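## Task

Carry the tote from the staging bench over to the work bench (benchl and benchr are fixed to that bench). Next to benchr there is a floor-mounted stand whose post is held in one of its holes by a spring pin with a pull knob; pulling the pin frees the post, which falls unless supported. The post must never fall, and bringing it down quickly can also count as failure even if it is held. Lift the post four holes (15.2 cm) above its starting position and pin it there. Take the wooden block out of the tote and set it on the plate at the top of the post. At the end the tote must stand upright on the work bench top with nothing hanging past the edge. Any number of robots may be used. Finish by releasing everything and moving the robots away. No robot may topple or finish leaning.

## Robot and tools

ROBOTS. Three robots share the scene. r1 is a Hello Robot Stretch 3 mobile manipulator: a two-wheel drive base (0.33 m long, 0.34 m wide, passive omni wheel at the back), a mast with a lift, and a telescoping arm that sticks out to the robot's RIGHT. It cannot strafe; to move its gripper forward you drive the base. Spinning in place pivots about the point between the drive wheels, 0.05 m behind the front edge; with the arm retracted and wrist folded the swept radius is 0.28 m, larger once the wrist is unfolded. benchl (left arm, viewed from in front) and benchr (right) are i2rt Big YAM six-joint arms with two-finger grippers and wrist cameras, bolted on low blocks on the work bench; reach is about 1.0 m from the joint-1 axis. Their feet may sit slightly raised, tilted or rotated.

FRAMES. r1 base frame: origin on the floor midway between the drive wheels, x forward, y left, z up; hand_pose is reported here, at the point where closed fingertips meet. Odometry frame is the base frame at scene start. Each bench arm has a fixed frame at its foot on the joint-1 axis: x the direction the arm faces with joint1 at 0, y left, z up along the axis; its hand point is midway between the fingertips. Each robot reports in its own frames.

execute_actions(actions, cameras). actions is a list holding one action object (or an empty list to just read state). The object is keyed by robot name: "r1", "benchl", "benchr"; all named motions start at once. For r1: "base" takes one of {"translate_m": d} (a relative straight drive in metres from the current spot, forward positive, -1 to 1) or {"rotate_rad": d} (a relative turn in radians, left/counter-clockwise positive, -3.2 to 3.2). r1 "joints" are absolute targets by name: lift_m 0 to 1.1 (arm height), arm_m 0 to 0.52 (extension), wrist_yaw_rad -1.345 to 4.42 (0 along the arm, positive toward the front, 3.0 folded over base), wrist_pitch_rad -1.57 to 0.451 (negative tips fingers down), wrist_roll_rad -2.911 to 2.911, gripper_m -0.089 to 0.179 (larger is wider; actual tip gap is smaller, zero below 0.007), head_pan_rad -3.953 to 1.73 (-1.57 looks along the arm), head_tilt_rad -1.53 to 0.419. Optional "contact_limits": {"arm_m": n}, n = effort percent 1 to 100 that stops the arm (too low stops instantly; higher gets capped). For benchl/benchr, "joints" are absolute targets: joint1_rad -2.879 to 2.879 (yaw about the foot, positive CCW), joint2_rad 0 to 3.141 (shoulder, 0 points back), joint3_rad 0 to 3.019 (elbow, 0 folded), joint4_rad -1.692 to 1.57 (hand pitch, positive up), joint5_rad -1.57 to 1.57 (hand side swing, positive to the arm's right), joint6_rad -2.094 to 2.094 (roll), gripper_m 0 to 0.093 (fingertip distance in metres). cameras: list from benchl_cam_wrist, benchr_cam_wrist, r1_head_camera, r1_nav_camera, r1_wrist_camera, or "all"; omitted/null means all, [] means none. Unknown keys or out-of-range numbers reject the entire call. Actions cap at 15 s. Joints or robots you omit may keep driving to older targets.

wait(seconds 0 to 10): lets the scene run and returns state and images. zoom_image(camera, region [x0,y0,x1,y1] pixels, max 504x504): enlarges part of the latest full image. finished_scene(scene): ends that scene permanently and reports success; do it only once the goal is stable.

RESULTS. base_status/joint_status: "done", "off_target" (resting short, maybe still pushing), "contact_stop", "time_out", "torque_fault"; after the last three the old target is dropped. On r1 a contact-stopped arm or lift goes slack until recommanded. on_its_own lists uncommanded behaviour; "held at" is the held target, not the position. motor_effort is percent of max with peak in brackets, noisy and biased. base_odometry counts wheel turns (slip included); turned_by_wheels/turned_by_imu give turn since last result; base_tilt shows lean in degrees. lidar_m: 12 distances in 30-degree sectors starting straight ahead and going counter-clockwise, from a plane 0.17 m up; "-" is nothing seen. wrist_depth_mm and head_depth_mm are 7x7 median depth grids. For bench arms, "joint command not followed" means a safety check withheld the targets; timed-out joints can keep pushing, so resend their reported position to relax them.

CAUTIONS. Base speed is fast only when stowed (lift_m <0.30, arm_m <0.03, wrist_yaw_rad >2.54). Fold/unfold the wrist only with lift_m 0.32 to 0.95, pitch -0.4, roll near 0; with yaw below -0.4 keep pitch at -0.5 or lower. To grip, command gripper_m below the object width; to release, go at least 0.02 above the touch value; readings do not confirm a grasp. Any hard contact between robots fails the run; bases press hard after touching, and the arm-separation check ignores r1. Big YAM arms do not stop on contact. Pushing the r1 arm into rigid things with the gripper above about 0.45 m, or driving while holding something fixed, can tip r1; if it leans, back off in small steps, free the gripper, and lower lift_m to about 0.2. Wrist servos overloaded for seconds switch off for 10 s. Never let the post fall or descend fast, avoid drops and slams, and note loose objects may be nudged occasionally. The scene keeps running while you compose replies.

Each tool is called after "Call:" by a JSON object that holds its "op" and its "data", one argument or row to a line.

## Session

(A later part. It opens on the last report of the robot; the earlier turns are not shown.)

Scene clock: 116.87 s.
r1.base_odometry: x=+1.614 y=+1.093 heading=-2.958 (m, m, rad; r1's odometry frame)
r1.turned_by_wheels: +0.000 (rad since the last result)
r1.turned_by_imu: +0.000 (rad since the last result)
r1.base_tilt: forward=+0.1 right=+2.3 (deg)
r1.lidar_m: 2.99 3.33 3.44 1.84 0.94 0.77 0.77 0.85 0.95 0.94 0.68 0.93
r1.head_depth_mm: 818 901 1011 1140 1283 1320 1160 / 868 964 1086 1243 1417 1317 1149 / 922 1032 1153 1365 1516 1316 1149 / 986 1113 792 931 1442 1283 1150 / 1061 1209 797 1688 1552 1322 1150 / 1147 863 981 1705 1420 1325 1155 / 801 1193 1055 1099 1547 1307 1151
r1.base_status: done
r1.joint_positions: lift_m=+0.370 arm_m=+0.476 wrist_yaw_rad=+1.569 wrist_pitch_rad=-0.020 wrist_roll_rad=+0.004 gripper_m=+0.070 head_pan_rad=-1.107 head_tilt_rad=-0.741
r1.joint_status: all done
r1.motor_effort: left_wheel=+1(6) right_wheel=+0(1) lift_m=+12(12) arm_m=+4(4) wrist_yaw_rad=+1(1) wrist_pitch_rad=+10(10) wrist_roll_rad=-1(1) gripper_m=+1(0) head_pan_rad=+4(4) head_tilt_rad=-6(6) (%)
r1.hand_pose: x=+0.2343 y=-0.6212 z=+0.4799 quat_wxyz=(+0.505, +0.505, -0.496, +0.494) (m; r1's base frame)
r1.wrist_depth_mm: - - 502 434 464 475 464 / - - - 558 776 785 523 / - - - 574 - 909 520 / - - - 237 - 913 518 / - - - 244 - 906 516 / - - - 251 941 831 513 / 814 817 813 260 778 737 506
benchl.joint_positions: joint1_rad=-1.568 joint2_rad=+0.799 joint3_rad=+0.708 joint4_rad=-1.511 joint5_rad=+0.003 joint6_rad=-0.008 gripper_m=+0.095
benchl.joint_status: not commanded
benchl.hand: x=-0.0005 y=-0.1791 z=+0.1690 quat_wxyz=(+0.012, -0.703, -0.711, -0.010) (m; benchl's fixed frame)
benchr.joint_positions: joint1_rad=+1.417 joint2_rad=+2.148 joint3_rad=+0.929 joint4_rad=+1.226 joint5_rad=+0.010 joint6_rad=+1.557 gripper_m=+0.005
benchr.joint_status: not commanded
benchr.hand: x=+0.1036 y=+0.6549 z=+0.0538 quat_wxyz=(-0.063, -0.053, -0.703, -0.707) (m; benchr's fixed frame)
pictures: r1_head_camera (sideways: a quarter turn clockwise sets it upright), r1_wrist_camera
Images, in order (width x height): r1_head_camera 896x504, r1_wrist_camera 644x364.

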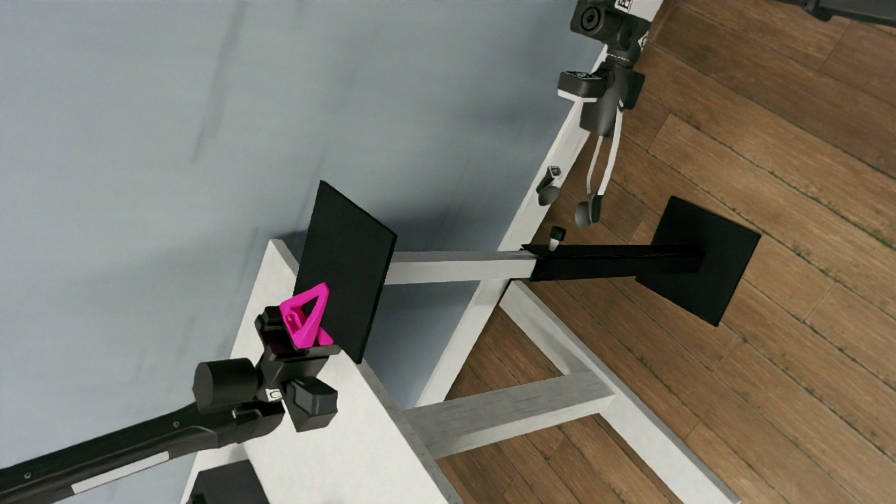

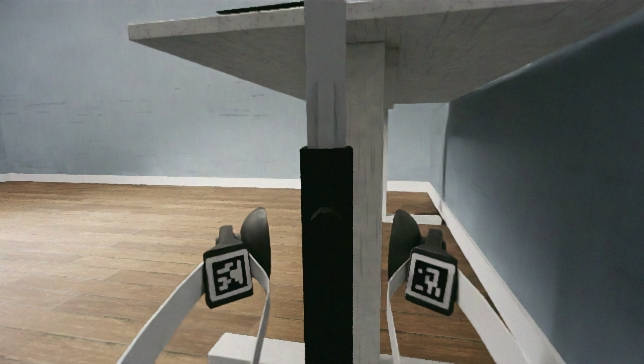

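Call:
{"op": "execute_actions", "data": {
  "actions": [
    {"r1":{"base":{"translate_m":0.046},"joints":{"lift_m":0.363}}}
  ],
  "cameras": ["r1_wrist_camera","r1_head_camera"]
}}

Call:
{"op": "execute_actions", "data": {
  "actions": [
    {"r1":{"joints":{"gripper_m":-0.02}}}
  ],
  "cameras": ["r1_wrist_camera","r1_head_camera"]
}}

Call:
{"op": "zoom_image", "data": {
  "camera": "r1_head_camera",
  "region": [500,150,660,280]
}}

Scene clock: 119.40 s.
r1.base_odometry: x=+1.569 y=+1.085 heading=-2.958 (m, m, rad; r1's odometry frame)
r1.turned_by_wheels: +0.000 (rad since the last result)
r1.turned_by_imu: +0.000 (rad since the last result)
r1.base_tilt: forward=+0.1 right=+2.2 (deg)
r1.lidar_m: 2.95 3.28 3.42 1.94 1.00 0.82 0.81 0.90 0.96 0.95 0.65 0.90
r1.head_depth_mm: 824 910 1016 1151 1297 1313 1173 / 872 970 1096 1251 1429 1319 1155 / 929 1042 1121 1375 1518 1322 1150 / 996 1122 792 1468 1110 1267 1157 / 1071 1194 817 1699 1510 1322 1153 / 1127 837 1012 1144 1401 1320 1151 / 792 1193 1057 885 1547 1292 1155
r1.base_status: done
r1.joint_positions: lift_m=+0.363 arm_m=+0.476 wrist_yaw_rad=+1.569 wrist_pitch_rad=-0.020 wrist_roll_rad=+0.004 gripper_m=+0.070 head_pan_rad=-1.107 head_tilt_rad=-0.741
r1.joint_status: all done
r1.motor_effort: left_wheel=+2(4) right_wheel=+0(2) lift_m=+12(12) arm_m=+3(4) wrist_yaw_rad=+1(1) wrist_pitch_rad=+10(10) wrist_roll_rad=-1(1) gripper_m=+1(0) head_pan_rad=+4(4) head_tilt_rad=-7(6) (%)
r1.hand_pose: x=+0.2343 y=-0.6212 z=+0.4729 quat_wxyz=(+0.505, +0.505, -0.496, +0.494) (m; r1's base frame)
r1.wrist_depth_mm: - 520 476 184 488 493 477 / - - - 189 801 825 536 / - - - 192 - 950 536 / - - - 190 - 935 530 / - - - 194 - 931 528 / - - - 201 930 844 523 / 806 803 814 208 776 725 519
benchl.joint_positions: joint1_rad=-1.568 joint2_rad=+0.799 joint3_rad=+0.708 joint4_rad=-1.511 joint5_rad=+0.003 joint6_rad=-0.008 gripper_m=+0.095
benchl.joint_status: not commanded
benchl.hand: x=-0.0005 y=-0.1791 z=+0.1690 quat_wxyz=(+0.012, -0.703, -0.711, -0.010) (m; benchl's fixed frame)
benchr.joint_positions: joint1_rad=+1.417 joint2_rad=+2.148 joint3_rad=+0.929 joint4_rad=+1.226 joint5_rad=+0.010 joint6_rad=+1.557 gripper_m=+0.005
benchr.joint_status: not commanded
benchr.hand: x=+0.1036 y=+0.6549 z=+0.0538 quat_wxyz=(-0.063, -0.053, -0.703, -0.707) (m; benchr's fixed frame)
pictures: r1_head_camera (sideways: a quarter turn clockwise sets it upright), r1_wrist_camera
Images, in order (width x height): r1_head_camera 896x504, r1_wrist_camera 644x364.

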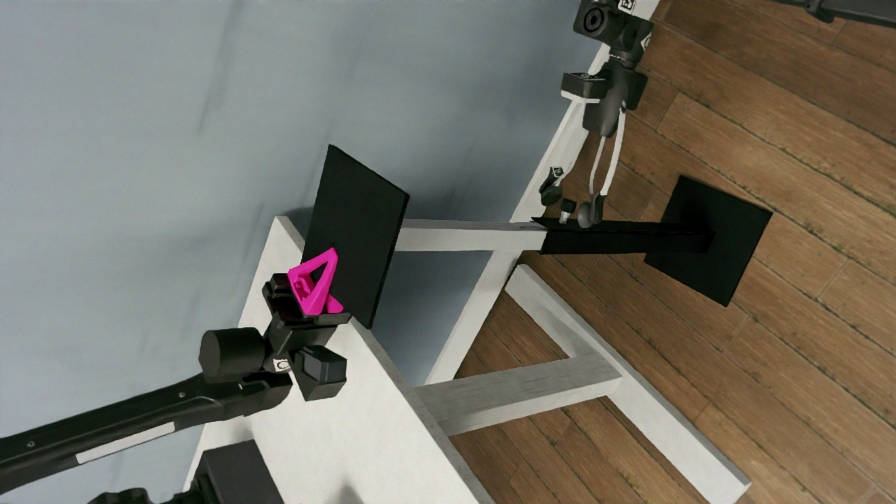

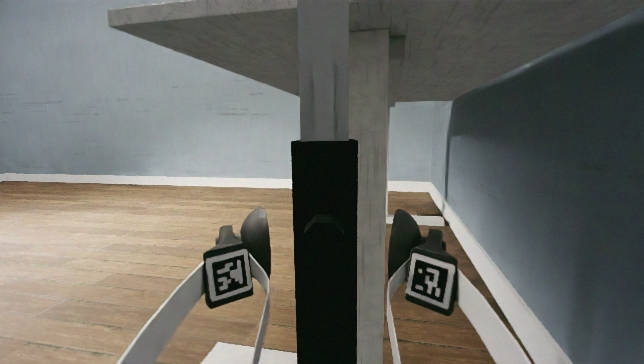

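Scene clock: 120.80 s.
r1.base_odometry: x=+1.569 y=+1.085 heading=-2.957 (m, m, rad; r1's odometry frame)
r1.turned_by_wheels: +0.000 (rad since the last result)
r1.turned_by_imu: +0.000 (rad since the last result)
r1.base_tilt: forward=+0.1 right=+2.3 (deg)
r1.lidar_m: 2.96 3.30 3.80 1.94 1.00 0.82 0.81 0.90 0.95 0.95 0.65 0.90
r1.head_depth_mm: 823 910 1016 1151 1290 1317 1169 / 872 973 1097 1254 1422 1317 1154 / 932 1042 1120 1376 1508 1319 1152 / 994 1124 792 1468 1102 1267 1153 / 1069 1192 818 1696 1509 1321 1155 / 1127 837 1013 1144 1400 1323 1152 / 794 1243 1053 886 1558 1299 1153
r1.base_status: not commanded
r1.joint_positions: lift_m=+0.363 arm_m=+0.476 wrist_yaw_rad=+1.575 wrist_pitch_rad=-0.021 wrist_roll_rad=+0.003 gripper_m=-0.019 head_pan_rad=-1.107 head_tilt_rad=-0.741
r1.joint_status: all done
r1.motor_effort: left_wheel=+5(5) right_wheel=-6(7) lift_m=+12(12) arm_m=+4(4) wrist_yaw_rad=-3(4) wrist_pitch_rad=+10(10) wrist_roll_rad=-1(1) gripper_m=-15(89) head_pan_rad=+4(5) head_tilt_rad=-6(6) (%)
r1.hand_pose: x=+0.2343 y=-0.6196 z=+0.4727 quat_wxyz=(+0.504, +0.507, -0.494, +0.495) (m; r1's base frame)
r1.wrist_depth_mm: - 589 479 183 489 494 484 / - - - 188 805 816 538 / - - - 190 - 969 541 / - - - 188 - 958 534 / - - - 158 - 946 533 / - - - 200 - 900 528 / 815 811 791 208 757 753 526
benchl.joint_positions: joint1_rad=-1.568 joint2_rad=+0.799 joint3_rad=+0.708 joint4_rad=-1.511 joint5_rad=+0.003 joint6_rad=-0.008 gripper_m=+0.095
benchl.joint_status: not commanded
benchl.hand: x=-0.0005 y=-0.1791 z=+0.1690 quat_wxyz=(+0.012, -0.703, -0.711, -0.010) (m; benchl's fixed frame)
benchr.joint_positions: joint1_rad=+1.417 joint2_rad=+2.148 joint3_rad=+0.929 joint4_rad=+1.226 joint5_rad=+0.010 joint6_rad=+1.557 gripper_m=+0.005
benchr.joint_status: not commanded
benchr.hand: x=+0.1036 y=+0.6549 z=+0.0538 quat_wxyz=(-0.063, -0.053, -0.703, -0.707) (m; benchr's fixed frame)
pictures: r1_head_camera (sideways: a quarter turn clockwise sets it upright), r1_wrist_camera
Images, in order (width x height): r1_head_camera 896x504, r1_wrist_camera 644x364.

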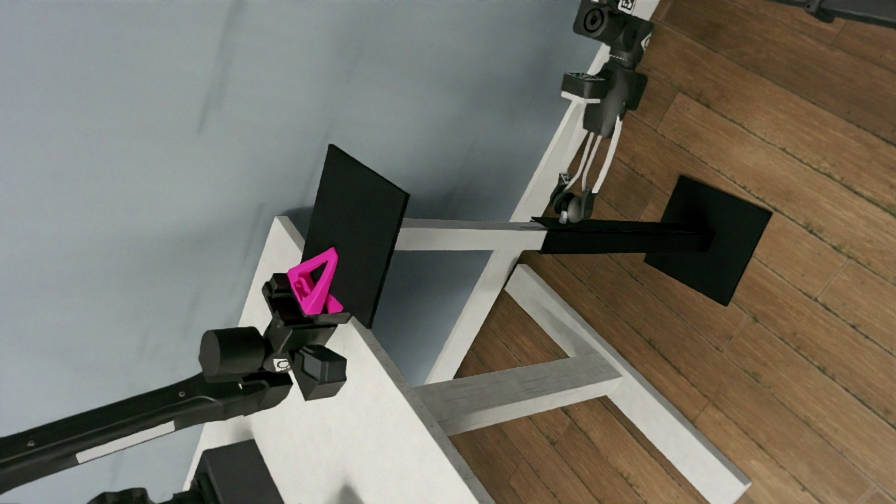

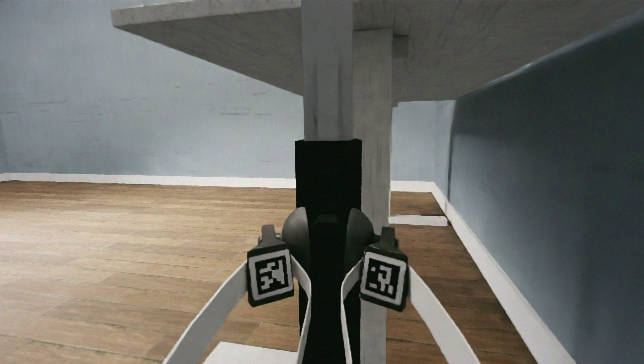

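Region (500, 150, 660, 280) of r1_head_camera's 896x504 image, scaled by 3.150, with more detail than that image has; it fills the top 410 rows of this view, and the rest is white.

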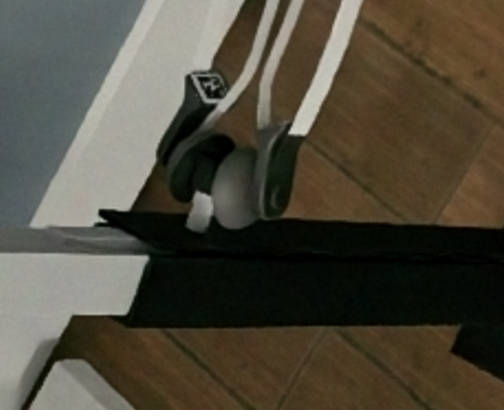

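Call:
{"op": "execute_actions", "data": {
  "actions": [
    {"r1":{"base":{"translate_m":-0.018},"joints":{"gripper_m":-0.035}},"benchr":{"joints":{"joint2_rad":2.12,"joint4_rad":1.26}}}
  ],
  "cameras": ["r1_wrist_camera","r1_head_camera"]
}}

Call:
{"op": "zoom_image", "data": {
  "camera": "r1_head_camera",
  "region": [500,150,660,280]
}}

Scene clock: 122.63 s.
r1.base_odometry: x=+1.587 y=+1.088 heading=-2.957 (m, m, rad; r1's odometry frame)
r1.turned_by_wheels: +0.001 (rad since the last result)
r1.turned_by_imu: +0.000 (rad since the last result)
r1.base_tilt: forward=+0.1 right=+2.3 (deg)
r1.lidar_m: 2.97 3.32 3.42 1.90 0.98 0.80 0.79 0.88 0.95 0.95 0.66 0.91
r1.head_depth_mm: 820 907 1013 1152 1291 1320 1171 / 870 969 1089 1251 1418 1318 1150 / 927 1038 1132 1373 1504 1319 1148 / 991 1124 791 1440 1447 1288 1151 / 1064 1199 801 1686 1534 1322 1150 / 1137 849 1015 1168 1397 1323 1155 / 789 1206 1054 914 1551 1298 1153
r1.base_status: done
r1.joint_positions: lift_m=+0.363 arm_m=+0.476 wrist_yaw_rad=+1.575 wrist_pitch_rad=-0.021 wrist_roll_rad=+0.003 gripper_m=-0.034 head_pan_rad=-1.107 head_tilt_rad=-0.741
r1.joint_status: all done
r1.motor_effort: left_wheel=+6(13) right_wheel=-8(24) lift_m=+12(12) arm_m=+3(4) wrist_yaw_rad=-3(4) wrist_pitch_rad=+10(10) wrist_roll_rad=-1(1) gripper_m=-18(79) head_pan_rad=+4(4) head_tilt_rad=-7(7) (%)
r1.hand_pose: x=+0.2343 y=-0.6197 z=+0.4727 quat_wxyz=(+0.504, +0.507, -0.494, +0.495) (m; r1's base frame)
r1.wrist_depth_mm: - - 473 200 484 494 478 / - - - 204 795 830 537 / - - - 208 - 976 536 / - - - 208 - 967 528 / - - - - - 933 529 / - - - 219 - 898 527 / 807 813 795 227 753 755 524
benchl.joint_positions: joint1_rad=-1.568 joint2_rad=+0.799 joint3_rad=+0.708 joint4_rad=-1.511 joint5_rad=+0.003 joint6_rad=-0.008 gripper_m=+0.095
benchl.joint_status: not commanded
benchl.hand: x=-0.0005 y=-0.1791 z=+0.1690 quat_wxyz=(+0.012, -0.703, -0.711, -0.010) (m; benchl's fixed frame)
benchr.joint_positions: joint1_rad=+1.417 joint2_rad=+2.147 joint3_rad=+0.929 joint4_rad=+1.226 joint5_rad=+0.010 joint6_rad=+1.557 gripper_m=+0.005
benchr.joint_status: all done
benchr.hand: x=+0.1036 y=+0.6549 z=+0.0543 quat_wxyz=(-0.063, -0.053, -0.702, -0.707) (m; benchr's fixed frame)
pictures: r1_head_camera (sideways: a quarter turn clockwise sets it upright), r1_wrist_camera
Images, in order (width x height): r1_head_camera 896x504, r1_wrist_camera 644x364.

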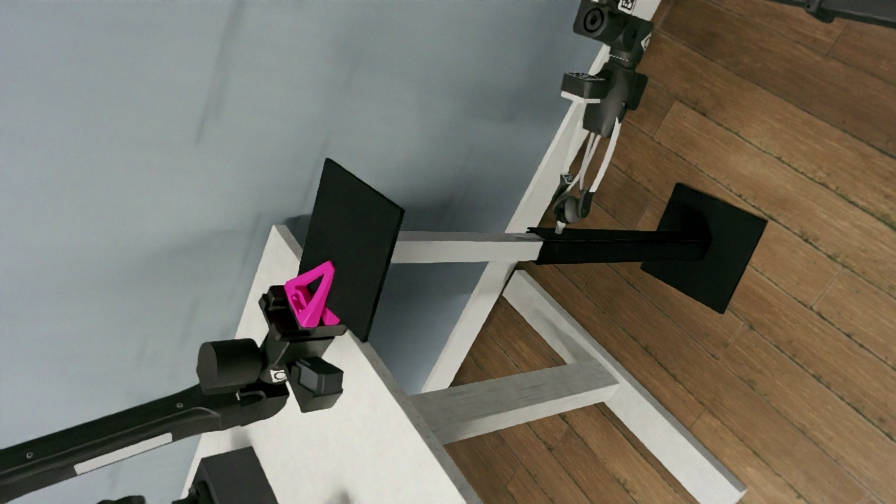

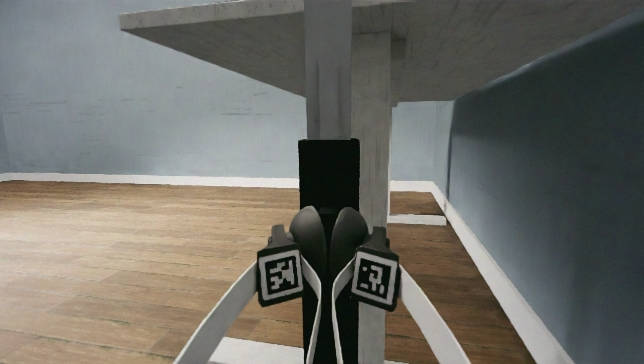

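Region (500, 150, 660, 280) of r1_head_camera's 896x504 image, scaled by 3.150, with more detail than that image has; it fills the top 410 rows of this view, and the rest is white.

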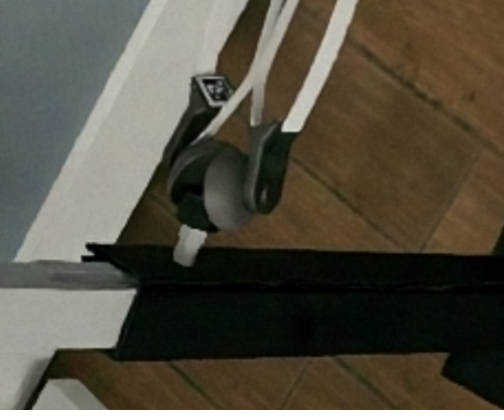

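Call:
{"op": "execute_actions", "data": {
  "actions": [
    {"r1":{"joints":{"gripper_m":0.05,"lift_m":0.368,"arm_m":0.473}}}
  ],
  "cameras": []
}}

Call:
{"op": "execute_actions", "data": {
  "actions": [
    {"r1":{"base":{"translate_m":0.027}},"benchr":{"joints":{"joint2_rad":2.10}}}
  ],
  "cameras": []
}}

Call:
{"op": "execute_actions", "data": {
  "actions": [
    {"r1":{"joints":{"gripper_m":-0.055}}}
  ],
  "cameras": ["r1_wrist_camera"]
}}

Call:
{"op": "execute_actions", "data": {
  "actions": [
    {"r1":{"base":{"translate_m":-0.012}}}
  ],
  "cameras": ["r1_wrist_camera","r1_head_camera"]
}}

Call:
{"op": "zoom_image", "data": {
  "camera": "r1_head_camera",
  "region": [500,150,660,280]
}}

Scene clock: 125.73 s.
r1.base_odometry: x=+1.587 y=+1.088 heading=-2.957 (m, m, rad; r1's odometry frame)
r1.turned_by_wheels: +0.000 (rad since the last result)
r1.turned_by_imu: -0.001 (rad since the last result)
r1.base_tilt: forward=+0.1 right=+2.3 (deg)
r1.lidar_m: 2.97 3.32 3.42 1.90 0.98 0.80 0.79 0.88 0.95 0.95 0.66 0.90
r1.head_depth_mm: 821 907 1011 1151 1288 1320 1162 / 870 969 1088 1253 1426 1318 1146 / 928 1040 1134 1372 1506 1321 1150 / 991 1117 792 1439 1434 1280 1149 / 1065 1200 799 1689 1530 1320 1154 / 1138 849 1012 1171 1408 1324 1154 / 788 1244 1055 915 1550 1292 1155
r1.base_status: not commanded
r1.joint_positions: lift_m=+0.368 arm_m=+0.473 wrist_yaw_rad=+1.571 wrist_pitch_rad=-0.022 wrist_roll_rad=+0.003 gripper_m=+0.050 head_pan_rad=-1.107 head_tilt_rad=-0.741
r1.joint_status: all done
r1.motor_effort: left_wheel=+1(7) right_wheel=-1(8) lift_m=+26(27) arm_m=-5(5) wrist_yaw_rad=-1(3) wrist_pitch_rad=+11(16) wrist_roll_rad=-1(1) gripper_m=+0(82) head_pan_rad=+4(3) head_tilt_rad=-6(6) (%)
r1.hand_pose: x=+0.2343 y=-0.6184 z=+0.4766 quat_wxyz=(+0.505, +0.506, -0.495, +0.494) (m; r1's base frame)
r1.wrist_depth_mm: - - 468 200 476 483 480 / - - - 205 794 816 539 / - - - 210 - 940 537 / - - - 209 - 941 532 / - - - 211 - 932 531 / - - - 220 - 880 522 / 808 820 821 228 795 756 524
benchl.joint_positions: joint1_rad=-1.568 joint2_rad=+0.799 joint3_rad=+0.708 joint4_rad=-1.511 joint5_rad=+0.003 joint6_rad=-0.008 gripper_m=+0.095
benchl.joint_status: not commanded
benchl.hand: x=-0.0005 y=-0.1791 z=+0.1690 quat_wxyz=(+0.012, -0.703, -0.711, -0.010) (m; benchl's fixed frame)
benchr.joint_positions: joint1_rad=+1.417 joint2_rad=+2.147 joint3_rad=+0.929 joint4_rad=+1.226 joint5_rad=+0.010 joint6_rad=+1.557 gripper_m=+0.005
benchr.joint_status: not commanded
benchr.hand: x=+0.1036 y=+0.6549 z=+0.0543 quat_wxyz=(-0.063, -0.053, -0.702, -0.707) (m; benchr's fixed frame)
pictures: none
No camera images: the call's "cameras" was empty. Leave "cameras" out to get every camera's image.

Scene clock: 126.87 s.
r1.base_odometry: x=+1.560 y=+1.083 heading=-2.957 (m, m, rad; r1's odometry frame)
r1.turned_by_wheels: +0.000 (rad since the last result)
r1.turned_by_imu: +0.000 (rad since the last result)
r1.base_tilt: forward=+0.1 right=+2.3 (deg)
r1.lidar_m: 2.94 3.27 3.45 1.96 1.01 0.82 0.82 0.91 0.96 0.95 0.65 0.91
r1.head_depth_mm: 823 910 1017 1153 1299 1315 1159 / 874 971 1099 1254 1427 1317 1151 / 931 1045 1103 1373 1513 1310 1151 / 997 1127 788 1480 1473 1282 1151 / 1069 1181 832 1698 1512 1333 1150 / 1114 837 1013 1127 1403 1323 1151 / 1031 1201 1056 887 1551 1290 1154
r1.base_status: done
r1.joint_positions: lift_m=+0.368 arm_m=+0.473 wrist_yaw_rad=+1.571 wrist_pitch_rad=-0.022 wrist_roll_rad=+0.003 gripper_m=+0.050 head_pan_rad=-1.107 head_tilt_rad=-0.741
r1.joint_status: not commanded
r1.motor_effort: left_wheel=+1(5) right_wheel=-1(3) lift_m=+26(27) arm_m=-5(5) wrist_yaw_rad=+0(1) wrist_pitch_rad=+11(11) wrist_roll_rad=-1(1) gripper_m=+1(0) head_pan_rad=+4(4) head_tilt_rad=-6(6) (%)
r1.hand_pose: x=+0.2343 y=-0.6184 z=+0.4766 quat_wxyz=(+0.505, +0.506, -0.495, +0.494) (m; r1's base frame)
r1.wrist_depth_mm: - 509 467 175 478 483 485 / - - - 180 783 799 545 / - - - 182 - 960 535 / - - - 180 - 958 532 / - - - 183 - 948 537 / - - - 191 - 899 532 / 808 822 798 196 790 738 533
benchl.joint_positions: joint1_rad=-1.568 joint2_rad=+0.799 joint3_rad=+0.708 joint4_rad=-1.511 joint5_rad=+0.003 joint6_rad=-0.008 gripper_m=+0.095
benchl.joint_status: not commanded
benchl.hand: x=-0.0005 y=-0.1791 z=+0.1690 quat_wxyz=(+0.012, -0.703, -0.711, -0.010) (m; benchl's fixed frame)
benchr.joint_positions: joint1_rad=+1.417 joint2_rad=+2.146 joint3_rad=+0.929 joint4_rad=+1.226 joint5_rad=+0.010 joint6_rad=+1.557 gripper_m=+0.005
benchr.joint_status: all done
benchr.hand: x=+0.1036 y=+0.6550 z=+0.0550 quat_wxyz=(-0.063, -0.053, -0.702, -0.708) (m; benchr's fixed frame)
pictures: none
No camera images: the call's "cameras" was empty. Leave "cameras" out to get every camera's image.

Scene clock: 128.40 s.
r1.base_odometry: x=+1.560 y=+1.083 heading=-2.957 (m, m, rad; r1's odometry frame)
r1.turned_by_wheels: +0.000 (rad since the last result)
r1.turned_by_imu: +0.000 (rad since the last result)
r1.base_tilt: forward=+0.1 right=+2.3 (deg)
r1.lidar_m: 2.95 3.30 3.42 1.96 1.01 0.83 0.82 0.91 0.96 0.95 0.65 0.91
r1.head_depth_mm: 825 912 1019 1154 1295 1319 1159 / 873 969 1098 1256 1431 1320 1152 / 931 1044 1103 1376 1513 1310 1154 / 994 1129 786 1476 1472 1282 1152 / 1075 1177 834 1696 1515 1319 1152 / 1114 837 1014 1129 1407 1324 1156 / 1030 1203 1057 884 1553 1295 1154
r1.base_status: not commanded
r1.joint_positions: lift_m=+0.368 arm_m=+0.473 wrist_yaw_rad=+1.571 wrist_pitch_rad=-0.022 wrist_roll_rad=+0.002 gripper_m=-0.053 head_pan_rad=-1.107 head_tilt_rad=-0.741
r1.joint_status: all done
r1.motor_effort: left_wheel=+1(1) right_wheel=+0(1) lift_m=+26(26) arm_m=-5(4) wrist_yaw_rad=-1(0) wrist_pitch_rad=+10(11) wrist_roll_rad=+0(1) gripper_m=-31(99) head_pan_rad=+3(4) head_tilt_rad=-6(7) (%)
r1.hand_pose: x=+0.2343 y=-0.6184 z=+0.4766 quat_wxyz=(+0.505, +0.506, -0.495, +0.494) (m; r1's base frame)
r1.wrist_depth_mm: - 515 464 175 476 482 483 / - - - 179 796 811 540 / - - - 183 - 963 541 / - - - 181 - 960 537 / - - - 182 - 949 528 / - - - 191 - 888 529 / 821 819 803 196 762 755 521
benchl.joint_positions: joint1_rad=-1.568 joint2_rad=+0.799 joint3_rad=+0.708 joint4_rad=-1.511 joint5_rad=+0.003 joint6_rad=-0.008 gripper_m=+0.095
benchl.joint_status: not commanded
benchl.hand: x=-0.0005 y=-0.1791 z=+0.1690 quat_wxyz=(+0.012, -0.703, -0.711, -0.010) (m; benchl's fixed frame)
benchr.joint_positions: joint1_rad=+1.417 joint2_rad=+2.146 joint3_rad=+0.929 joint4_rad=+1.226 joint5_rad=+0.010 joint6_rad=+1.557 gripper_m=+0.005
benchr.joint_status: not commanded
benchr.hand: x=+0.1036 y=+0.6550 z=+0.0550 quat_wxyz=(-0.063, -0.053, -0.702, -0.708) (m; benchr's fixed frame)
pictures: r1_wrist_camera
Images, in order (width x height): r1_wrist_camera 644x364.

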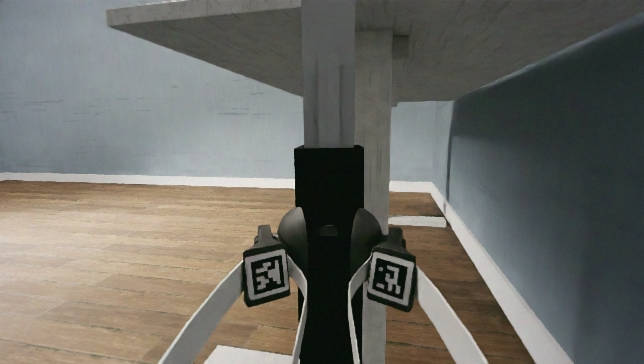

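Scene clock: 129.80 s.
r1.base_odometry: x=+1.572 y=+1.085 heading=-2.955 (m, m, rad; r1's odometry frame)
r1.turned_by_wheels: +0.002 (rad since the last result)
r1.turned_by_imu: +0.003 (rad since the last result)
r1.base_tilt: forward=+0.1 right=+2.2 (deg)
r1.lidar_m: 2.96 3.29 3.43 1.92 0.99 0.81 0.81 0.90 0.96 0.95 0.66 0.91
r1.head_depth_mm: 823 911 1018 1154 1293 1322 1163 / 875 971 1098 1259 1434 1315 1151 / 932 1045 1107 1374 1511 1317 1149 / 998 1128 791 1474 1104 1268 1151 / 1071 1195 819 1695 1504 1319 1155 / 1134 844 1014 1144 1405 1328 1152 / 800 1212 1054 884 1559 1296 1149
r1.base_status: done
r1.joint_positions: lift_m=+0.368 arm_m=+0.473 wrist_yaw_rad=+1.566 wrist_pitch_rad=-0.019 wrist_roll_rad=+0.002 gripper_m=-0.047 head_pan_rad=-1.107 head_tilt_rad=-0.741
r1.joint_status: not commanded
r1.on_its_own: gripper_m is held at -0.048, not at your -0.055, by its stall guard, which is still easing; left_wheel is at rest, and its effort (+23) is outside its rest range (-18 to +18); right_wheel is at rest, and its effort (-35) is outside its rest range (-18 to +18)
r1.motor_effort: left_wheel=+23(31) right_wheel=-35(54) lift_m=+26(26) arm_m=-5(5) wrist_yaw_rad=+4(4) wrist_pitch_rad=+9(10) wrist_roll_rad=+0(0) gripper_m=-27(31) head_pan_rad=+3(4) head_tilt_rad=-6(6) (%)
r1.hand_pose: x=+0.2344 y=-0.6197 z=+0.4773 quat_wxyz=(+0.506, +0.504, -0.497, +0.494) (m; r1's base frame)
r1.wrist_depth_mm: - 571 459 183 470 478 482 / - - - 187 777 796 537 / - - - 190 - 953 534 / - - - 188 - 967 533 / - - - 190 - 939 532 / - - - 199 - 904 530 / 817 817 808 206 759 759 532
benchl.joint_positions: joint1_rad=-1.568 joint2_rad=+0.799 joint3_rad=+0.708 joint4_rad=-1.511 joint5_rad=+0.003 joint6_rad=-0.008 gripper_m=+0.095
benchl.joint_status: not commanded
benchl.hand: x=-0.0005 y=-0.1791 z=+0.1690 quat_wxyz=(+0.012, -0.703, -0.711, -0.010) (m; benchl's fixed frame)
benchr.joint_positions: joint1_rad=+1.417 joint2_rad=+2.146 joint3_rad=+0.929 joint4_rad=+1.226 joint5_rad=+0.010 joint6_rad=+1.557 gripper_m=+0.005
benchr.joint_status: not commanded
benchr.hand: x=+0.1036 y=+0.6550 z=+0.0550 quat_wxyz=(-0.063, -0.053, -0.702, -0.708) (m; benchr's fixed frame)
pictures: r1_head_camera (sideways: a quarter turn clockwise sets it upright), r1_wrist_camera
Images, in order (width x height): r1_head_camera 896x504, r1_wrist_camera 644x364.

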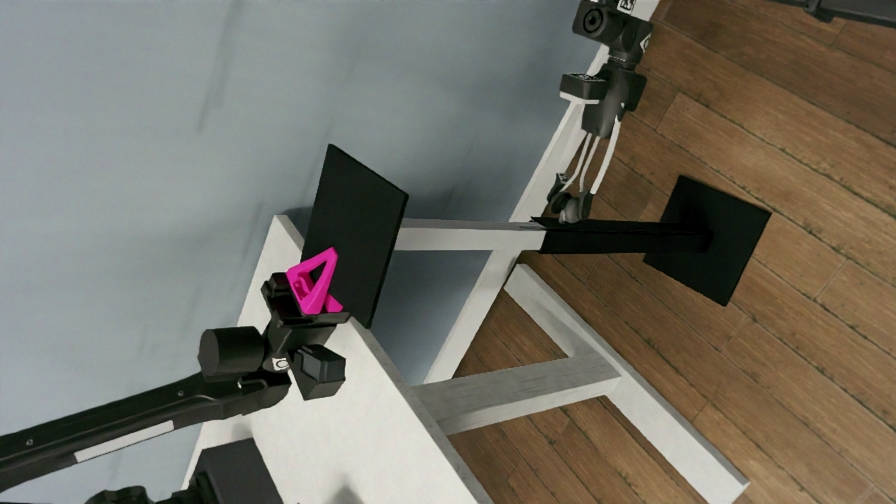

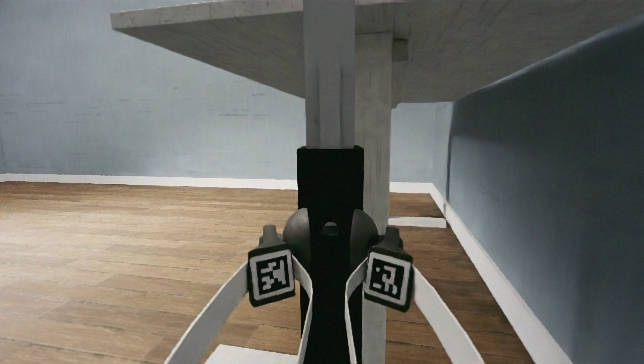

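Region (500, 150, 660, 280) of r1_head_camera's 896x504 image, scaled by 3.150, with more detail than that image has; it fills the top 410 rows of this view, and the rest is white.

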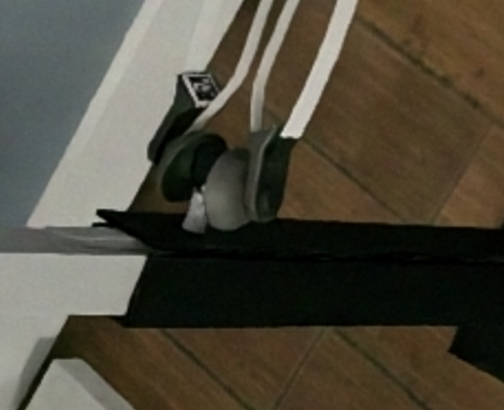

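Call:
{"op": "execute_actions", "data": {
  "actions": [
    {"r1":{"base":{"translate_m":-0.004}}}
  ],
  "cameras": ["r1_wrist_camera"]
}}

Call:
{"op": "execute_actions", "data": {
  "actions": [
    {"benchr":{"joints":{"joint2_rad":2.03,"joint3_rad":0.93,"joint4_rad":1.19}}}
  ],
  "cameras": ["r1_wrist_camera","benchr_cam_wrist"]
}}

Scene clock: 131.70 s.
r1.base_odometry: x=+1.576 y=+1.086 heading=-2.953 (m, m, rad; r1's odometry frame)
r1.turned_by_wheels: +0.002 (rad since the last result)
r1.turned_by_imu: +0.001 (rad since the last result)
r1.base_tilt: forward=+0.2 right=+2.3 (deg)
r1.lidar_m: 2.96 3.29 3.43 1.91 0.99 0.81 0.81 0.89 0.96 0.95 0.66 0.91
r1.head_depth_mm: 823 909 1021 1158 1292 1316 1160 / 875 974 1097 1257 1428 1324 1148 / 933 1045 1107 1374 1502 1320 1150 / 997 1126 793 912 1127 1286 1152 / 1073 1201 817 1701 1510 1324 1153 / 1134 841 1012 1144 1404 1323 1153 / 795 1240 1052 883 1551 1295 1155
r1.base_status: done
r1.joint_positions: lift_m=+0.368 arm_m=+0.473 wrist_yaw_rad=+1.566 wrist_pitch_rad=-0.018 wrist_roll_rad=+0.002 gripper_m=-0.038 head_pan_rad=-1.107 head_tilt_rad=-0.741
r1.joint_status: not commanded
r1.on_its_own: gripper_m is held at -0.039, not at your -0.055, by its stall guard, which is still easing; right_wheel is at rest, and its effort (-27) is outside its rest range (-18 to +18)
r1.motor_effort: left_wheel=+17(21) right_wheel=-27(38) lift_m=+26(26) arm_m=-5(5) wrist_yaw_rad=+3(3) wrist_pitch_rad=+9(9) wrist_roll_rad=+0(1) gripper_m=-22(26) head_pan_rad=+3(3) head_tilt_rad=-6(6) (%)
r1.hand_pose: x=+0.2344 y=-0.6197 z=+0.4775 quat_wxyz=(+0.506, +0.504, -0.497, +0.494) (m; r1's base frame)
r1.wrist_depth_mm: - - 464 186 467 477 480 / - - - 190 782 789 546 / - - - 194 - 966 540 / - - - 193 - 952 541 / - - - 182 - 934 531 / - - - 203 - 892 526 / 811 809 822 210 766 768 528
benchl.joint_positions: joint1_rad=-1.568 joint2_rad=+0.799 joint3_rad=+0.708 joint4_rad=-1.511 joint5_rad=+0.003 joint6_rad=-0.008 gripper_m=+0.095
benchl.joint_status: not commanded
benchl.hand: x=-0.0005 y=-0.1791 z=+0.1690 quat_wxyz=(+0.012, -0.703, -0.711, -0.010) (m; benchl's fixed frame)
benchr.joint_positions: joint1_rad=+1.417 joint2_rad=+2.146 joint3_rad=+0.929 joint4_rad=+1.226 joint5_rad=+0.010 joint6_rad=+1.557 gripper_m=+0.005
benchr.joint_status: not commanded
benchr.hand: x=+0.1036 y=+0.6550 z=+0.0550 quat_wxyz=(-0.063, -0.053, -0.702, -0.708) (m; benchr's fixed frame)
pictures: r1_wrist_camera
Images, in order (width x height): r1_wrist_camera 644x364.

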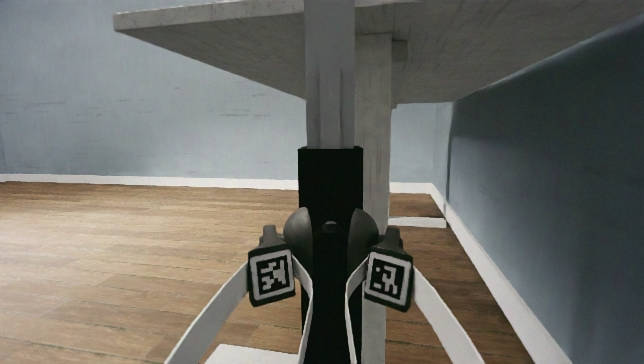

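Scene clock: 132.30 s.
r1.base_odometry: x=+1.576 y=+1.086 heading=-2.953 (m, m, rad; r1's odometry frame)
r1.turned_by_wheels: +0.000 (rad since the last result)
r1.turned_by_imu: +0.000 (rad since the last result)
r1.base_tilt: forward=+0.1 right=+2.3 (deg)
r1.lidar_m: 2.97 3.29 3.43 1.91 0.98 0.81 0.81 0.90 0.95 0.95 0.65 0.91
r1.head_depth_mm: 823 910 1015 1152 1295 1315 1160 / 875 972 1094 1259 1427 1321 1146 / 934 1046 1119 1382 1510 1321 1152 / 998 1128 787 912 1126 1283 1146 / 1073 1198 810 1705 1512 1323 1155 / 1133 838 1015 1149 1406 1323 1153 / 794 1241 1053 883 1551 1297 1153
r1.base_status: not commanded
r1.joint_positions: lift_m=+0.368 arm_m=+0.473 wrist_yaw_rad=+1.566 wrist_pitch_rad=-0.018 wrist_roll_rad=+0.002 gripper_m=-0.036 head_pan_rad=-1.107 head_tilt_rad=-0.741
r1.joint_status: not commanded
r1.on_its_own: gripper_m is held at -0.036, not at your -0.055, by its stall guard, which is still easing; right_wheel is at rest, and its effort (-26) is outside its rest range (-18 to +18)
r1.motor_effort: left_wheel=+17(17) right_wheel=-26(27) lift_m=+27(26) arm_m=-5(5) wrist_yaw_rad=+4(3) wrist_pitch_rad=+9(9) wrist_roll_rad=-1(1) gripper_m=-3(23) head_pan_rad=+4(4) head_tilt_rad=-6(6) (%)
r1.hand_pose: x=+0.2344 y=-0.6197 z=+0.4775 quat_wxyz=(+0.506, +0.504, -0.497, +0.494) (m; r1's base frame)
r1.wrist_depth_mm: - - 460 186 471 471 480 / - - - 190 780 787 538 / - - - 194 - 970 543 / - - - 191 - 955 530 / - - - 181 - 943 526 / - - - 203 - 901 526 / 814 806 811 209 761 757 526
benchl.joint_positions: joint1_rad=-1.568 joint2_rad=+0.799 joint3_rad=+0.708 joint4_rad=-1.511 joint5_rad=+0.003 joint6_rad=-0.008 gripper_m=+0.095
benchl.joint_status: not commanded
benchl.hand: x=-0.0005 y=-0.1791 z=+0.1690 quat_wxyz=(+0.012, -0.703, -0.711, -0.010) (m; benchl's fixed frame)
benchr.joint_positions: joint1_rad=+1.417 joint2_rad=+2.121 joint3_rad=+0.925 joint4_rad=+1.180 joint5_rad=+0.010 joint6_rad=+1.552 gripper_m=+0.006
benchr.joint_status: all done
benchr.hand: x=+0.1037 y=+0.6556 z=+0.0584 quat_wxyz=(-0.064, -0.052, -0.711, -0.699) (m; benchr's fixed frame)
pictures: benchr_cam_wrist, r1_wrist_camera
Images, in order (width x height): benchr_cam_wrist 504x504, r1_wrist_camera 644x364.

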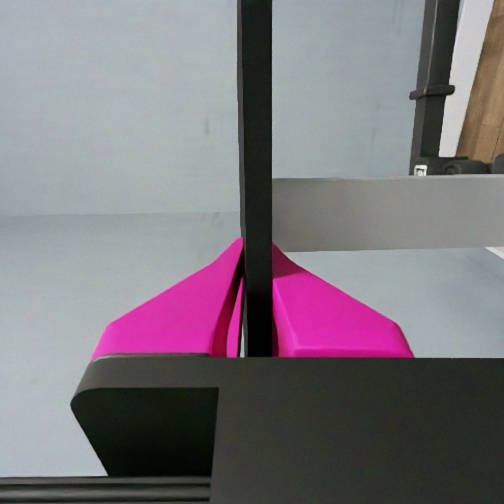

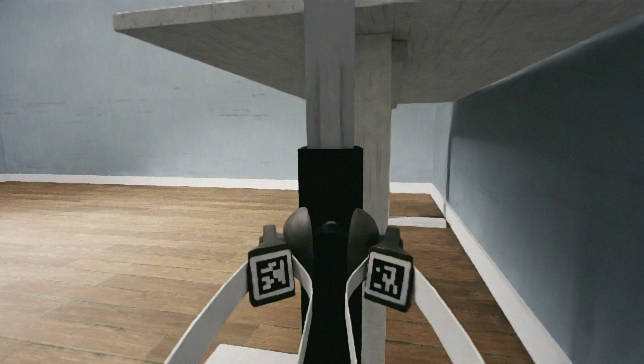

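Call:
{"op": "execute_actions", "data": {
  "actions": [
    {"r1":{"joints":{"gripper_m":0.05}},"benchr":{"joints":{"joint2_rad":2.06,"joint4_rad":1.22}}}
  ],
  "cameras": ["r1_wrist_camera"]
}}

Call:
{"op": "execute_actions", "data": {
  "actions": [
    {"r1":{"base":{"translate_m":0.012}}}
  ],
  "cameras": []
}}

Call:
{"op": "execute_actions", "data": {
  "actions": [
    {"r1":{"joints":{"gripper_m":-0.085}}}
  ],
  "cameras": ["r1_wrist_camera"]
}}

Call:
{"op": "execute_actions", "data": {
  "actions": [
    {"r1":{"base":{"translate_m":-0.02}}}
  ],
  "cameras": ["r1_wrist_camera"]
}}

Call:
{"op": "execute_actions", "data": {
  "actions": [
    {"r1":{"joints":{"gripper_m":-0.088}},"benchr":{"joints":{"joint2_rad":1.99,"joint3_rad":0.93,"joint4_rad":1.17}}}
  ],
  "cameras": ["r1_wrist_camera","r1_head_camera"]
}}

Scene clock: 135.20 s.
r1.base_odometry: x=+1.576 y=+1.086 heading=-2.955 (m, m, rad; r1's odometry frame)
r1.turned_by_wheels: -0.001 (rad since the last result)
r1.turned_by_imu: -0.003 (rad since the last result)
r1.base_tilt: forward=+0.1 right=+2.3 (deg)
r1.lidar_m: 2.96 3.29 3.43 1.91 0.99 0.81 0.81 0.89 0.95 0.95 0.65 0.90
r1.head_depth_mm: 824 910 1013 1153 1294 1322 1160 / 873 970 1092 1256 1428 1315 1145 / 930 1042 1121 1376 1506 1320 1151 / 998 1127 789 1446 1124 1282 1150 / 1070 1193 808 1693 1513 1320 1151 / 1129 840 1013 1155 1401 1328 1152 / 793 1195 1055 915 1556 1293 1154
r1.base_status: not commanded
r1.joint_positions: lift_m=+0.368 arm_m=+0.473 wrist_yaw_rad=+1.568 wrist_pitch_rad=-0.018 wrist_roll_rad=+0.002 gripper_m=+0.050 head_pan_rad=-1.107 head_tilt_rad=-0.741
r1.joint_status: all done
r1.motor_effort: left_wheel=+1(13) right_wheel=-1(20) lift_m=+27(26) arm_m=-5(5) wrist_yaw_rad=+2(3) wrist_pitch_rad=+9(9) wrist_roll_rad=+0(1) gripper_m=+1(79) head_pan_rad=+4(3) head_tilt_rad=-6(6) (%)
r1.hand_pose: x=+0.2344 y=-0.6191 z=+0.4775 quat_wxyz=(+0.505, +0.504, -0.496, +0.494) (m; r1's base frame)
r1.wrist_depth_mm: - - 460 189 473 471 481 / - - - 194 775 788 538 / - - - 197 - 955 534 / - - - 195 - 942 532 / - - - 198 - 933 527 / - - - 207 - 881 523 / 828 827 802 213 798 758 521
benchl.joint_positions: joint1_rad=-1.568 joint2_rad=+0.799 joint3_rad=+0.708 joint4_rad=-1.511 joint5_rad=+0.003 joint6_rad=-0.008 gripper_m=+0.095
benchl.joint_status: not commanded
benchl.hand: x=-0.0005 y=-0.1791 z=+0.1690 quat_wxyz=(+0.012, -0.703, -0.711, -0.010) (m; benchl's fixed frame)
benchr.joint_positions: joint1_rad=+1.417 joint2_rad=+2.121 joint3_rad=+0.925 joint4_rad=+1.180 joint5_rad=+0.010 joint6_rad=+1.552 gripper_m=+0.006
benchr.joint_status: all done
benchr.hand: x=+0.1037 y=+0.6556 z=+0.0584 quat_wxyz=(-0.064, -0.052, -0.711, -0.699) (m; benchr's fixed frame)
pictures: r1_wrist_camera
Images, in order (width x height): r1_wrist_camera 644x364.

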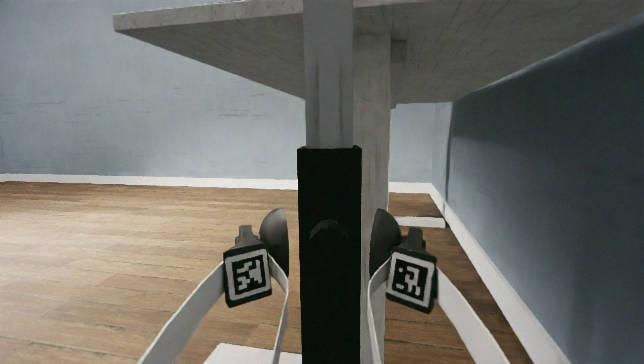

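Scene clock: 136.07 s.
r1.base_odometry: x=+1.564 y=+1.084 heading=-2.955 (m, m, rad; r1's odometry frame)
r1.turned_by_wheels: +0.000 (rad since the last result)
r1.turned_by_imu: +0.000 (rad since the last result)
r1.base_tilt: forward=+0.1 right=+2.3 (deg)
r1.lidar_m: 2.96 3.29 3.44 1.94 1.00 0.82 0.82 0.90 0.96 0.95 0.65 0.91
r1.head_depth_mm: 825 913 1019 1151 1297 1318 1158 / 876 974 1099 1253 1427 1317 1154 / 933 1041 1107 1382 1513 1322 1151 / 999 1130 784 1475 1472 1285 1152 / 1073 1180 831 1701 1509 1325 1153 / 1115 840 1014 1133 1413 1322 1154 / 1032 1207 1056 885 1548 1293 1153
r1.base_status: done
r1.joint_positions: lift_m=+0.368 arm_m=+0.473 wrist_yaw_rad=+1.568 wrist_pitch_rad=-0.018 wrist_roll_rad=+0.002 gripper_m=+0.050 head_pan_rad=-1.107 head_tilt_rad=-0.741
r1.joint_status: not commanded
r1.motor_effort: left_wheel=+0(5) right_wheel=-1(2) lift_m=+26(26) arm_m=-5(5) wrist_yaw_rad=+1(2) wrist_pitch_rad=+9(9) wrist_roll_rad=+0(0) gripper_m=+1(1) head_pan_rad=+4(3) head_tilt_rad=-7(6) (%)
r1.hand_pose: x=+0.2344 y=-0.6191 z=+0.4775 quat_wxyz=(+0.505, +0.504, -0.496, +0.494) (m; r1's base frame)
r1.wrist_depth_mm: - 508 463 178 470 474 481 / - - - 182 773 794 538 / - - - 185 - 959 540 / - - - 182 - 937 539 / - - - 186 - 943 531 / - - - 193 - 905 535 / 804 818 813 199 795 762 525
benchl.joint_positions: joint1_rad=-1.568 joint2_rad=+0.799 joint3_rad=+0.708 joint4_rad=-1.511 joint5_rad=+0.003 joint6_rad=-0.008 gripper_m=+0.095
benchl.joint_status: not commanded
benchl.hand: x=-0.0005 y=-0.1791 z=+0.1690 quat_wxyz=(+0.012, -0.703, -0.711, -0.010) (m; benchl's fixed frame)
benchr.joint_positions: joint1_rad=+1.417 joint2_rad=+2.121 joint3_rad=+0.925 joint4_rad=+1.180 joint5_rad=+0.010 joint6_rad=+1.552 gripper_m=+0.006
benchr.joint_status: not commanded
benchr.hand: x=+0.1037 y=+0.6556 z=+0.0584 quat_wxyz=(-0.064, -0.052, -0.711, -0.699) (m; benchr's fixed frame)
pictures: none
No camera images: the call's "cameras" was empty. Leave "cameras" out to get every camera's image.

Scene clock: 137.90 s.
r1.base_odometry: x=+1.564 y=+1.084 heading=-2.954 (m, m, rad; r1's odometry frame)
r1.turned_by_wheels: +0.001 (rad since the last result)
r1.turned_by_imu: +0.002 (rad since the last result)
r1.base_tilt: forward=+0.2 right=+2.2 (deg)
r1.lidar_m: 2.95 3.29 3.41 1.93 1.00 0.82 0.82 0.91 0.96 0.95 0.65 0.91
r1.head_depth_mm: 824 912 1023 1157 1293 1320 1159 / 877 975 1098 1259 1429 1319 1152 / 934 1044 1106 1381 1507 1316 1152 / 997 1127 782 1487 1471 1284 1152 / 1074 1184 827 1703 1513 1321 1151 / 1121 843 1014 1131 1404 1320 1152 / 1034 1183 1053 885 1557 1298 1153
r1.base_status: not commanded
r1.joint_positions: lift_m=+0.368 arm_m=+0.473 wrist_yaw_rad=+1.567 wrist_pitch_rad=-0.018 wrist_roll_rad=+0.001 gripper_m=-0.083 head_pan_rad=-1.107 head_tilt_rad=-0.741
r1.joint_status: all done
r1.on_its_own: right_wheel is at rest, and its effort (-21) is outside its rest range (-18 to +18)
r1.motor_effort: left_wheel=+13(14) right_wheel=-21(22) lift_m=+26(26) arm_m=-5(5) wrist_yaw_rad=+1(2) wrist_pitch_rad=+9(9) wrist_roll_rad=+0(0) gripper_m=-39(99) head_pan_rad=+4(4) head_tilt_rad=-6(6) (%)
r1.hand_pose: x=+0.2344 y=-0.6192 z=+0.4776 quat_wxyz=(+0.505, +0.504, -0.496, +0.494) (m; r1's base frame)
r1.wrist_depth_mm: - 505 464 176 469 477 480 / - - - 180 762 808 549 / - - - 183 - 949 538 / - - - 180 - 972 533 / - - - 182 - 947 538 / - - - 191 - 905 537 / 813 811 811 196 774 769 529
benchl.joint_positions: joint1_rad=-1.568 joint2_rad=+0.799 joint3_rad=+0.708 joint4_rad=-1.511 joint5_rad=+0.003 joint6_rad=-0.008 gripper_m=+0.095
benchl.joint_status: not commanded
benchl.hand: x=-0.0005 y=-0.1791 z=+0.1690 quat_wxyz=(+0.012, -0.703, -0.711, -0.010) (m; benchl's fixed frame)
benchr.joint_positions: joint1_rad=+1.417 joint2_rad=+2.121 joint3_rad=+0.925 joint4_rad=+1.180 joint5_rad=+0.010 joint6_rad=+1.552 gripper_m=+0.006
benchr.joint_status: not commanded
benchr.hand: x=+0.1037 y=+0.6556 z=+0.0584 quat_wxyz=(-0.064, -0.052, -0.711, -0.699) (m; benchr's fixed frame)
pictures: r1_wrist_camera
Images, in order (width x height): r1_wrist_camera 644x364.

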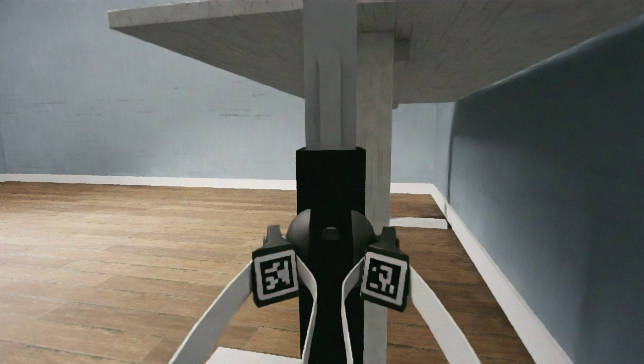

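Scene clock: 139.50 s.
r1.base_odometry: x=+1.584 y=+1.087 heading=-2.953 (m, m, rad; r1's odometry frame)
r1.turned_by_wheels: +0.001 (rad since the last result)
r1.turned_by_imu: +0.001 (rad since the last result)
r1.base_tilt: forward=+0.1 right=+2.3 (deg)
r1.lidar_m: 2.97 3.31 3.42 1.88 0.97 0.80 0.80 0.88 0.95 0.95 0.66 0.91
r1.head_depth_mm: 823 909 1016 1151 1298 1321 1160 / 874 971 1097 1254 1427 1320 1152 / 932 1044 1125 1383 1505 1317 1153 / 996 1125 779 1449 1445 1283 1151 / 1070 1191 805 1707 1519 1318 1154 / 1140 844 1013 1168 1402 1322 1153 / 796 1196 1054 912 1554 1300 1155
r1.base_status: done
r1.joint_positions: lift_m=+0.368 arm_m=+0.473 wrist_yaw_rad=+1.565 wrist_pitch_rad=-0.013 wrist_roll_rad=+0.001 gripper_m=-0.076 head_pan_rad=-1.106 head_tilt_rad=-0.741
r1.joint_status: not commanded
r1.on_its_own: gripper_m is held at -0.078, not at your -0.085, by its stall guard, which is still easing
r1.motor_effort: left_wheel=+11(42) right_wheel=-17(63) lift_m=+26(26) arm_m=-5(5) wrist_yaw_rad=+3(6) wrist_pitch_rad=+6(9) wrist_roll_rad=+0(0) gripper_m=-36(40) head_pan_rad=+4(4) head_tilt_rad=-6(6) (%)
r1.hand_pose: x=+0.2345 y=-0.6198 z=+0.4788 quat_wxyz=(+0.505, +0.502, -0.498, +0.495) (m; r1's base frame)
r1.wrist_depth_mm: - - 499 194 460 464 468 / - - - 199 746 777 543 / - - - 203 - 950 538 / - - - 199 - 946 534 / - - - 176 - 935 532 / - - - 212 - 905 524 / 825 820 808 592 777 767 522
benchl.joint_positions: joint1_rad=-1.568 joint2_rad=+0.799 joint3_rad=+0.708 joint4_rad=-1.511 joint5_rad=+0.003 joint6_rad=-0.008 gripper_m=+0.095
benchl.joint_status: not commanded
benchl.hand: x=-0.0005 y=-0.1791 z=+0.1690 quat_wxyz=(+0.012, -0.703, -0.711, -0.010) (m; benchl's fixed frame)
benchr.joint_positions: joint1_rad=+1.417 joint2_rad=+2.115 joint3_rad=+0.924 joint4_rad=+1.180 joint5_rad=+0.010 joint6_rad=+1.553 gripper_m=+0.006
benchr.joint_status: not commanded
benchr.hand: x=+0.1037 y=+0.6556 z=+0.0616 quat_wxyz=(-0.064, -0.052, -0.709, -0.700) (m; benchr's fixed frame)
pictures: r1_wrist_camera
Images, in order (width x height): r1_wrist_camera 644x364.

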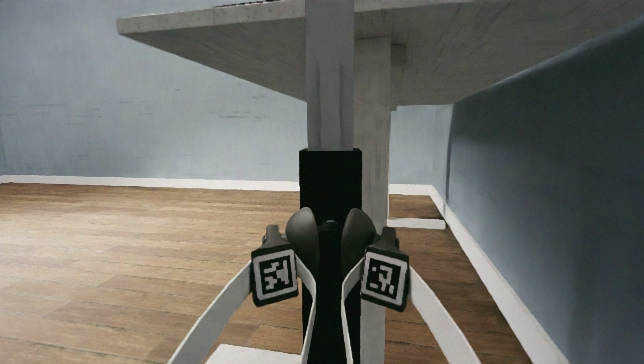

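Scene clock: 140.27 s.
r1.base_odometry: x=+1.584 y=+1.087 heading=-2.953 (m, m, rad; r1's odometry frame)
r1.turned_by_wheels: +0.000 (rad since the last result)
r1.turned_by_imu: +0.000 (rad since the last result)
r1.base_tilt: forward=+0.1 right=+2.2 (deg)
r1.lidar_m: 2.97 3.30 3.43 1.88 0.98 0.80 0.80 0.89 0.95 0.95 0.66 0.91
r1.head_depth_mm: 824 908 1015 1149 1293 1320 1162 / 873 972 1096 1254 1421 1314 1154 / 931 1047 1122 1377 1512 1318 1149 / 997 1124 751 1453 1442 1284 1153 / 1074 1161 799 1695 1518 1320 1152 / 1141 833 1052 1172 1404 1323 1154 / 795 1199 1053 914 1553 1297 1155
r1.base_status: not commanded
r1.joint_positions: lift_m=+0.368 arm_m=+0.473 wrist_yaw_rad=+1.565 wrist_pitch_rad=-0.013 wrist_roll_rad=+0.001 gripper_m=-0.086 head_pan_rad=-1.106 head_tilt_rad=-0.741
r1.joint_status: all done
r1.motor_effort: left_wheel=+11(11) right_wheel=-17(17) lift_m=+26(26) arm_m=-5(5) wrist_yaw_rad=+4(4) wrist_pitch_rad=+6(6) wrist_roll_rad=+0(0) gripper_m=-40(88) head_pan_rad=+3(3) head_tilt_rad=-6(6) (%)
r1.hand_pose: x=+0.2345 y=-0.6198 z=+0.4788 quat_wxyz=(+0.505, +0.502, -0.498, +0.495) (m; r1's base frame)
r1.wrist_depth_mm: - - 494 194 461 461 470 / - - - 199 749 787 541 / - - - 203 - 944 537 / - - - 200 - 939 535 / - - - 176 - 929 533 / - - - 211 - 896 531 / 836 824 806 593 776 769 527
benchl.joint_positions: joint1_rad=-1.568 joint2_rad=+0.799 joint3_rad=+0.708 joint4_rad=-1.511 joint5_rad=+0.003 joint6_rad=-0.008 gripper_m=+0.095
benchl.joint_status: not commanded
benchl.hand: x=-0.0005 y=-0.1791 z=+0.1690 quat_wxyz=(+0.012, -0.703, -0.711, -0.010) (m; benchl's fixed frame)
benchr.joint_positions: joint1_rad=+1.417 joint2_rad=+2.057 joint3_rad=+0.914 joint4_rad=+1.153 joint5_rad=+0.010 joint6_rad=+1.553 gripper_m=+0.006
benchr.joint_status: all done
benchr.hand: x=+0.1036 y=+0.6552 z=+0.0881 quat_wxyz=(-0.064, -0.052, -0.702, -0.708) (m; benchr's fixed frame)
pictures: r1_head_camera (sideways: a quarter turn clockwise sets it upright), r1_wrist_camera
Images, in order (width x height): r1_head_camera 896x504, r1_wrist_camera 644x364.

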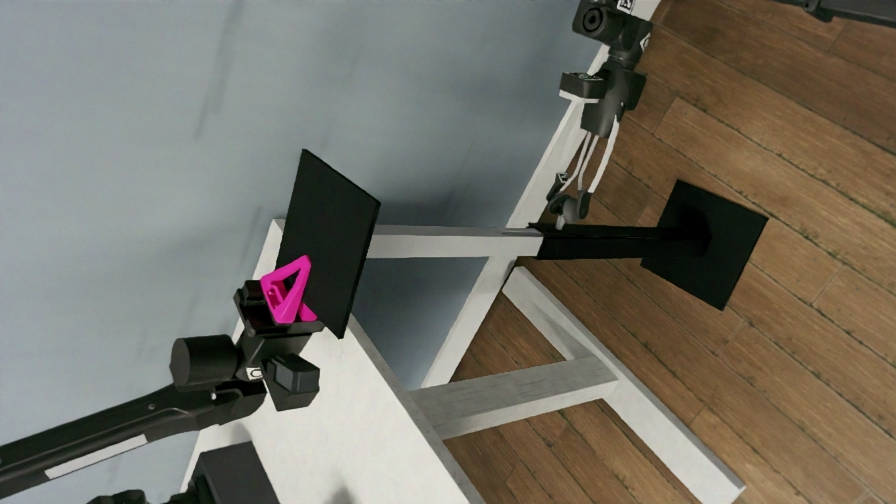

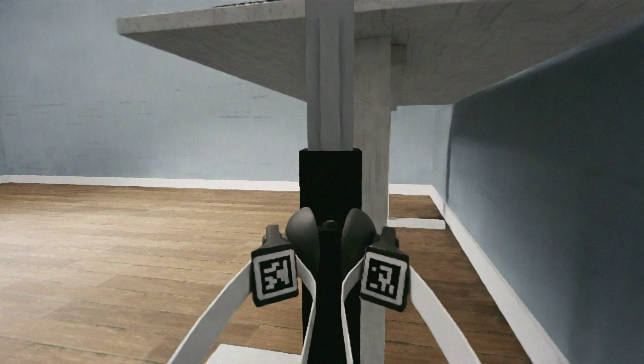

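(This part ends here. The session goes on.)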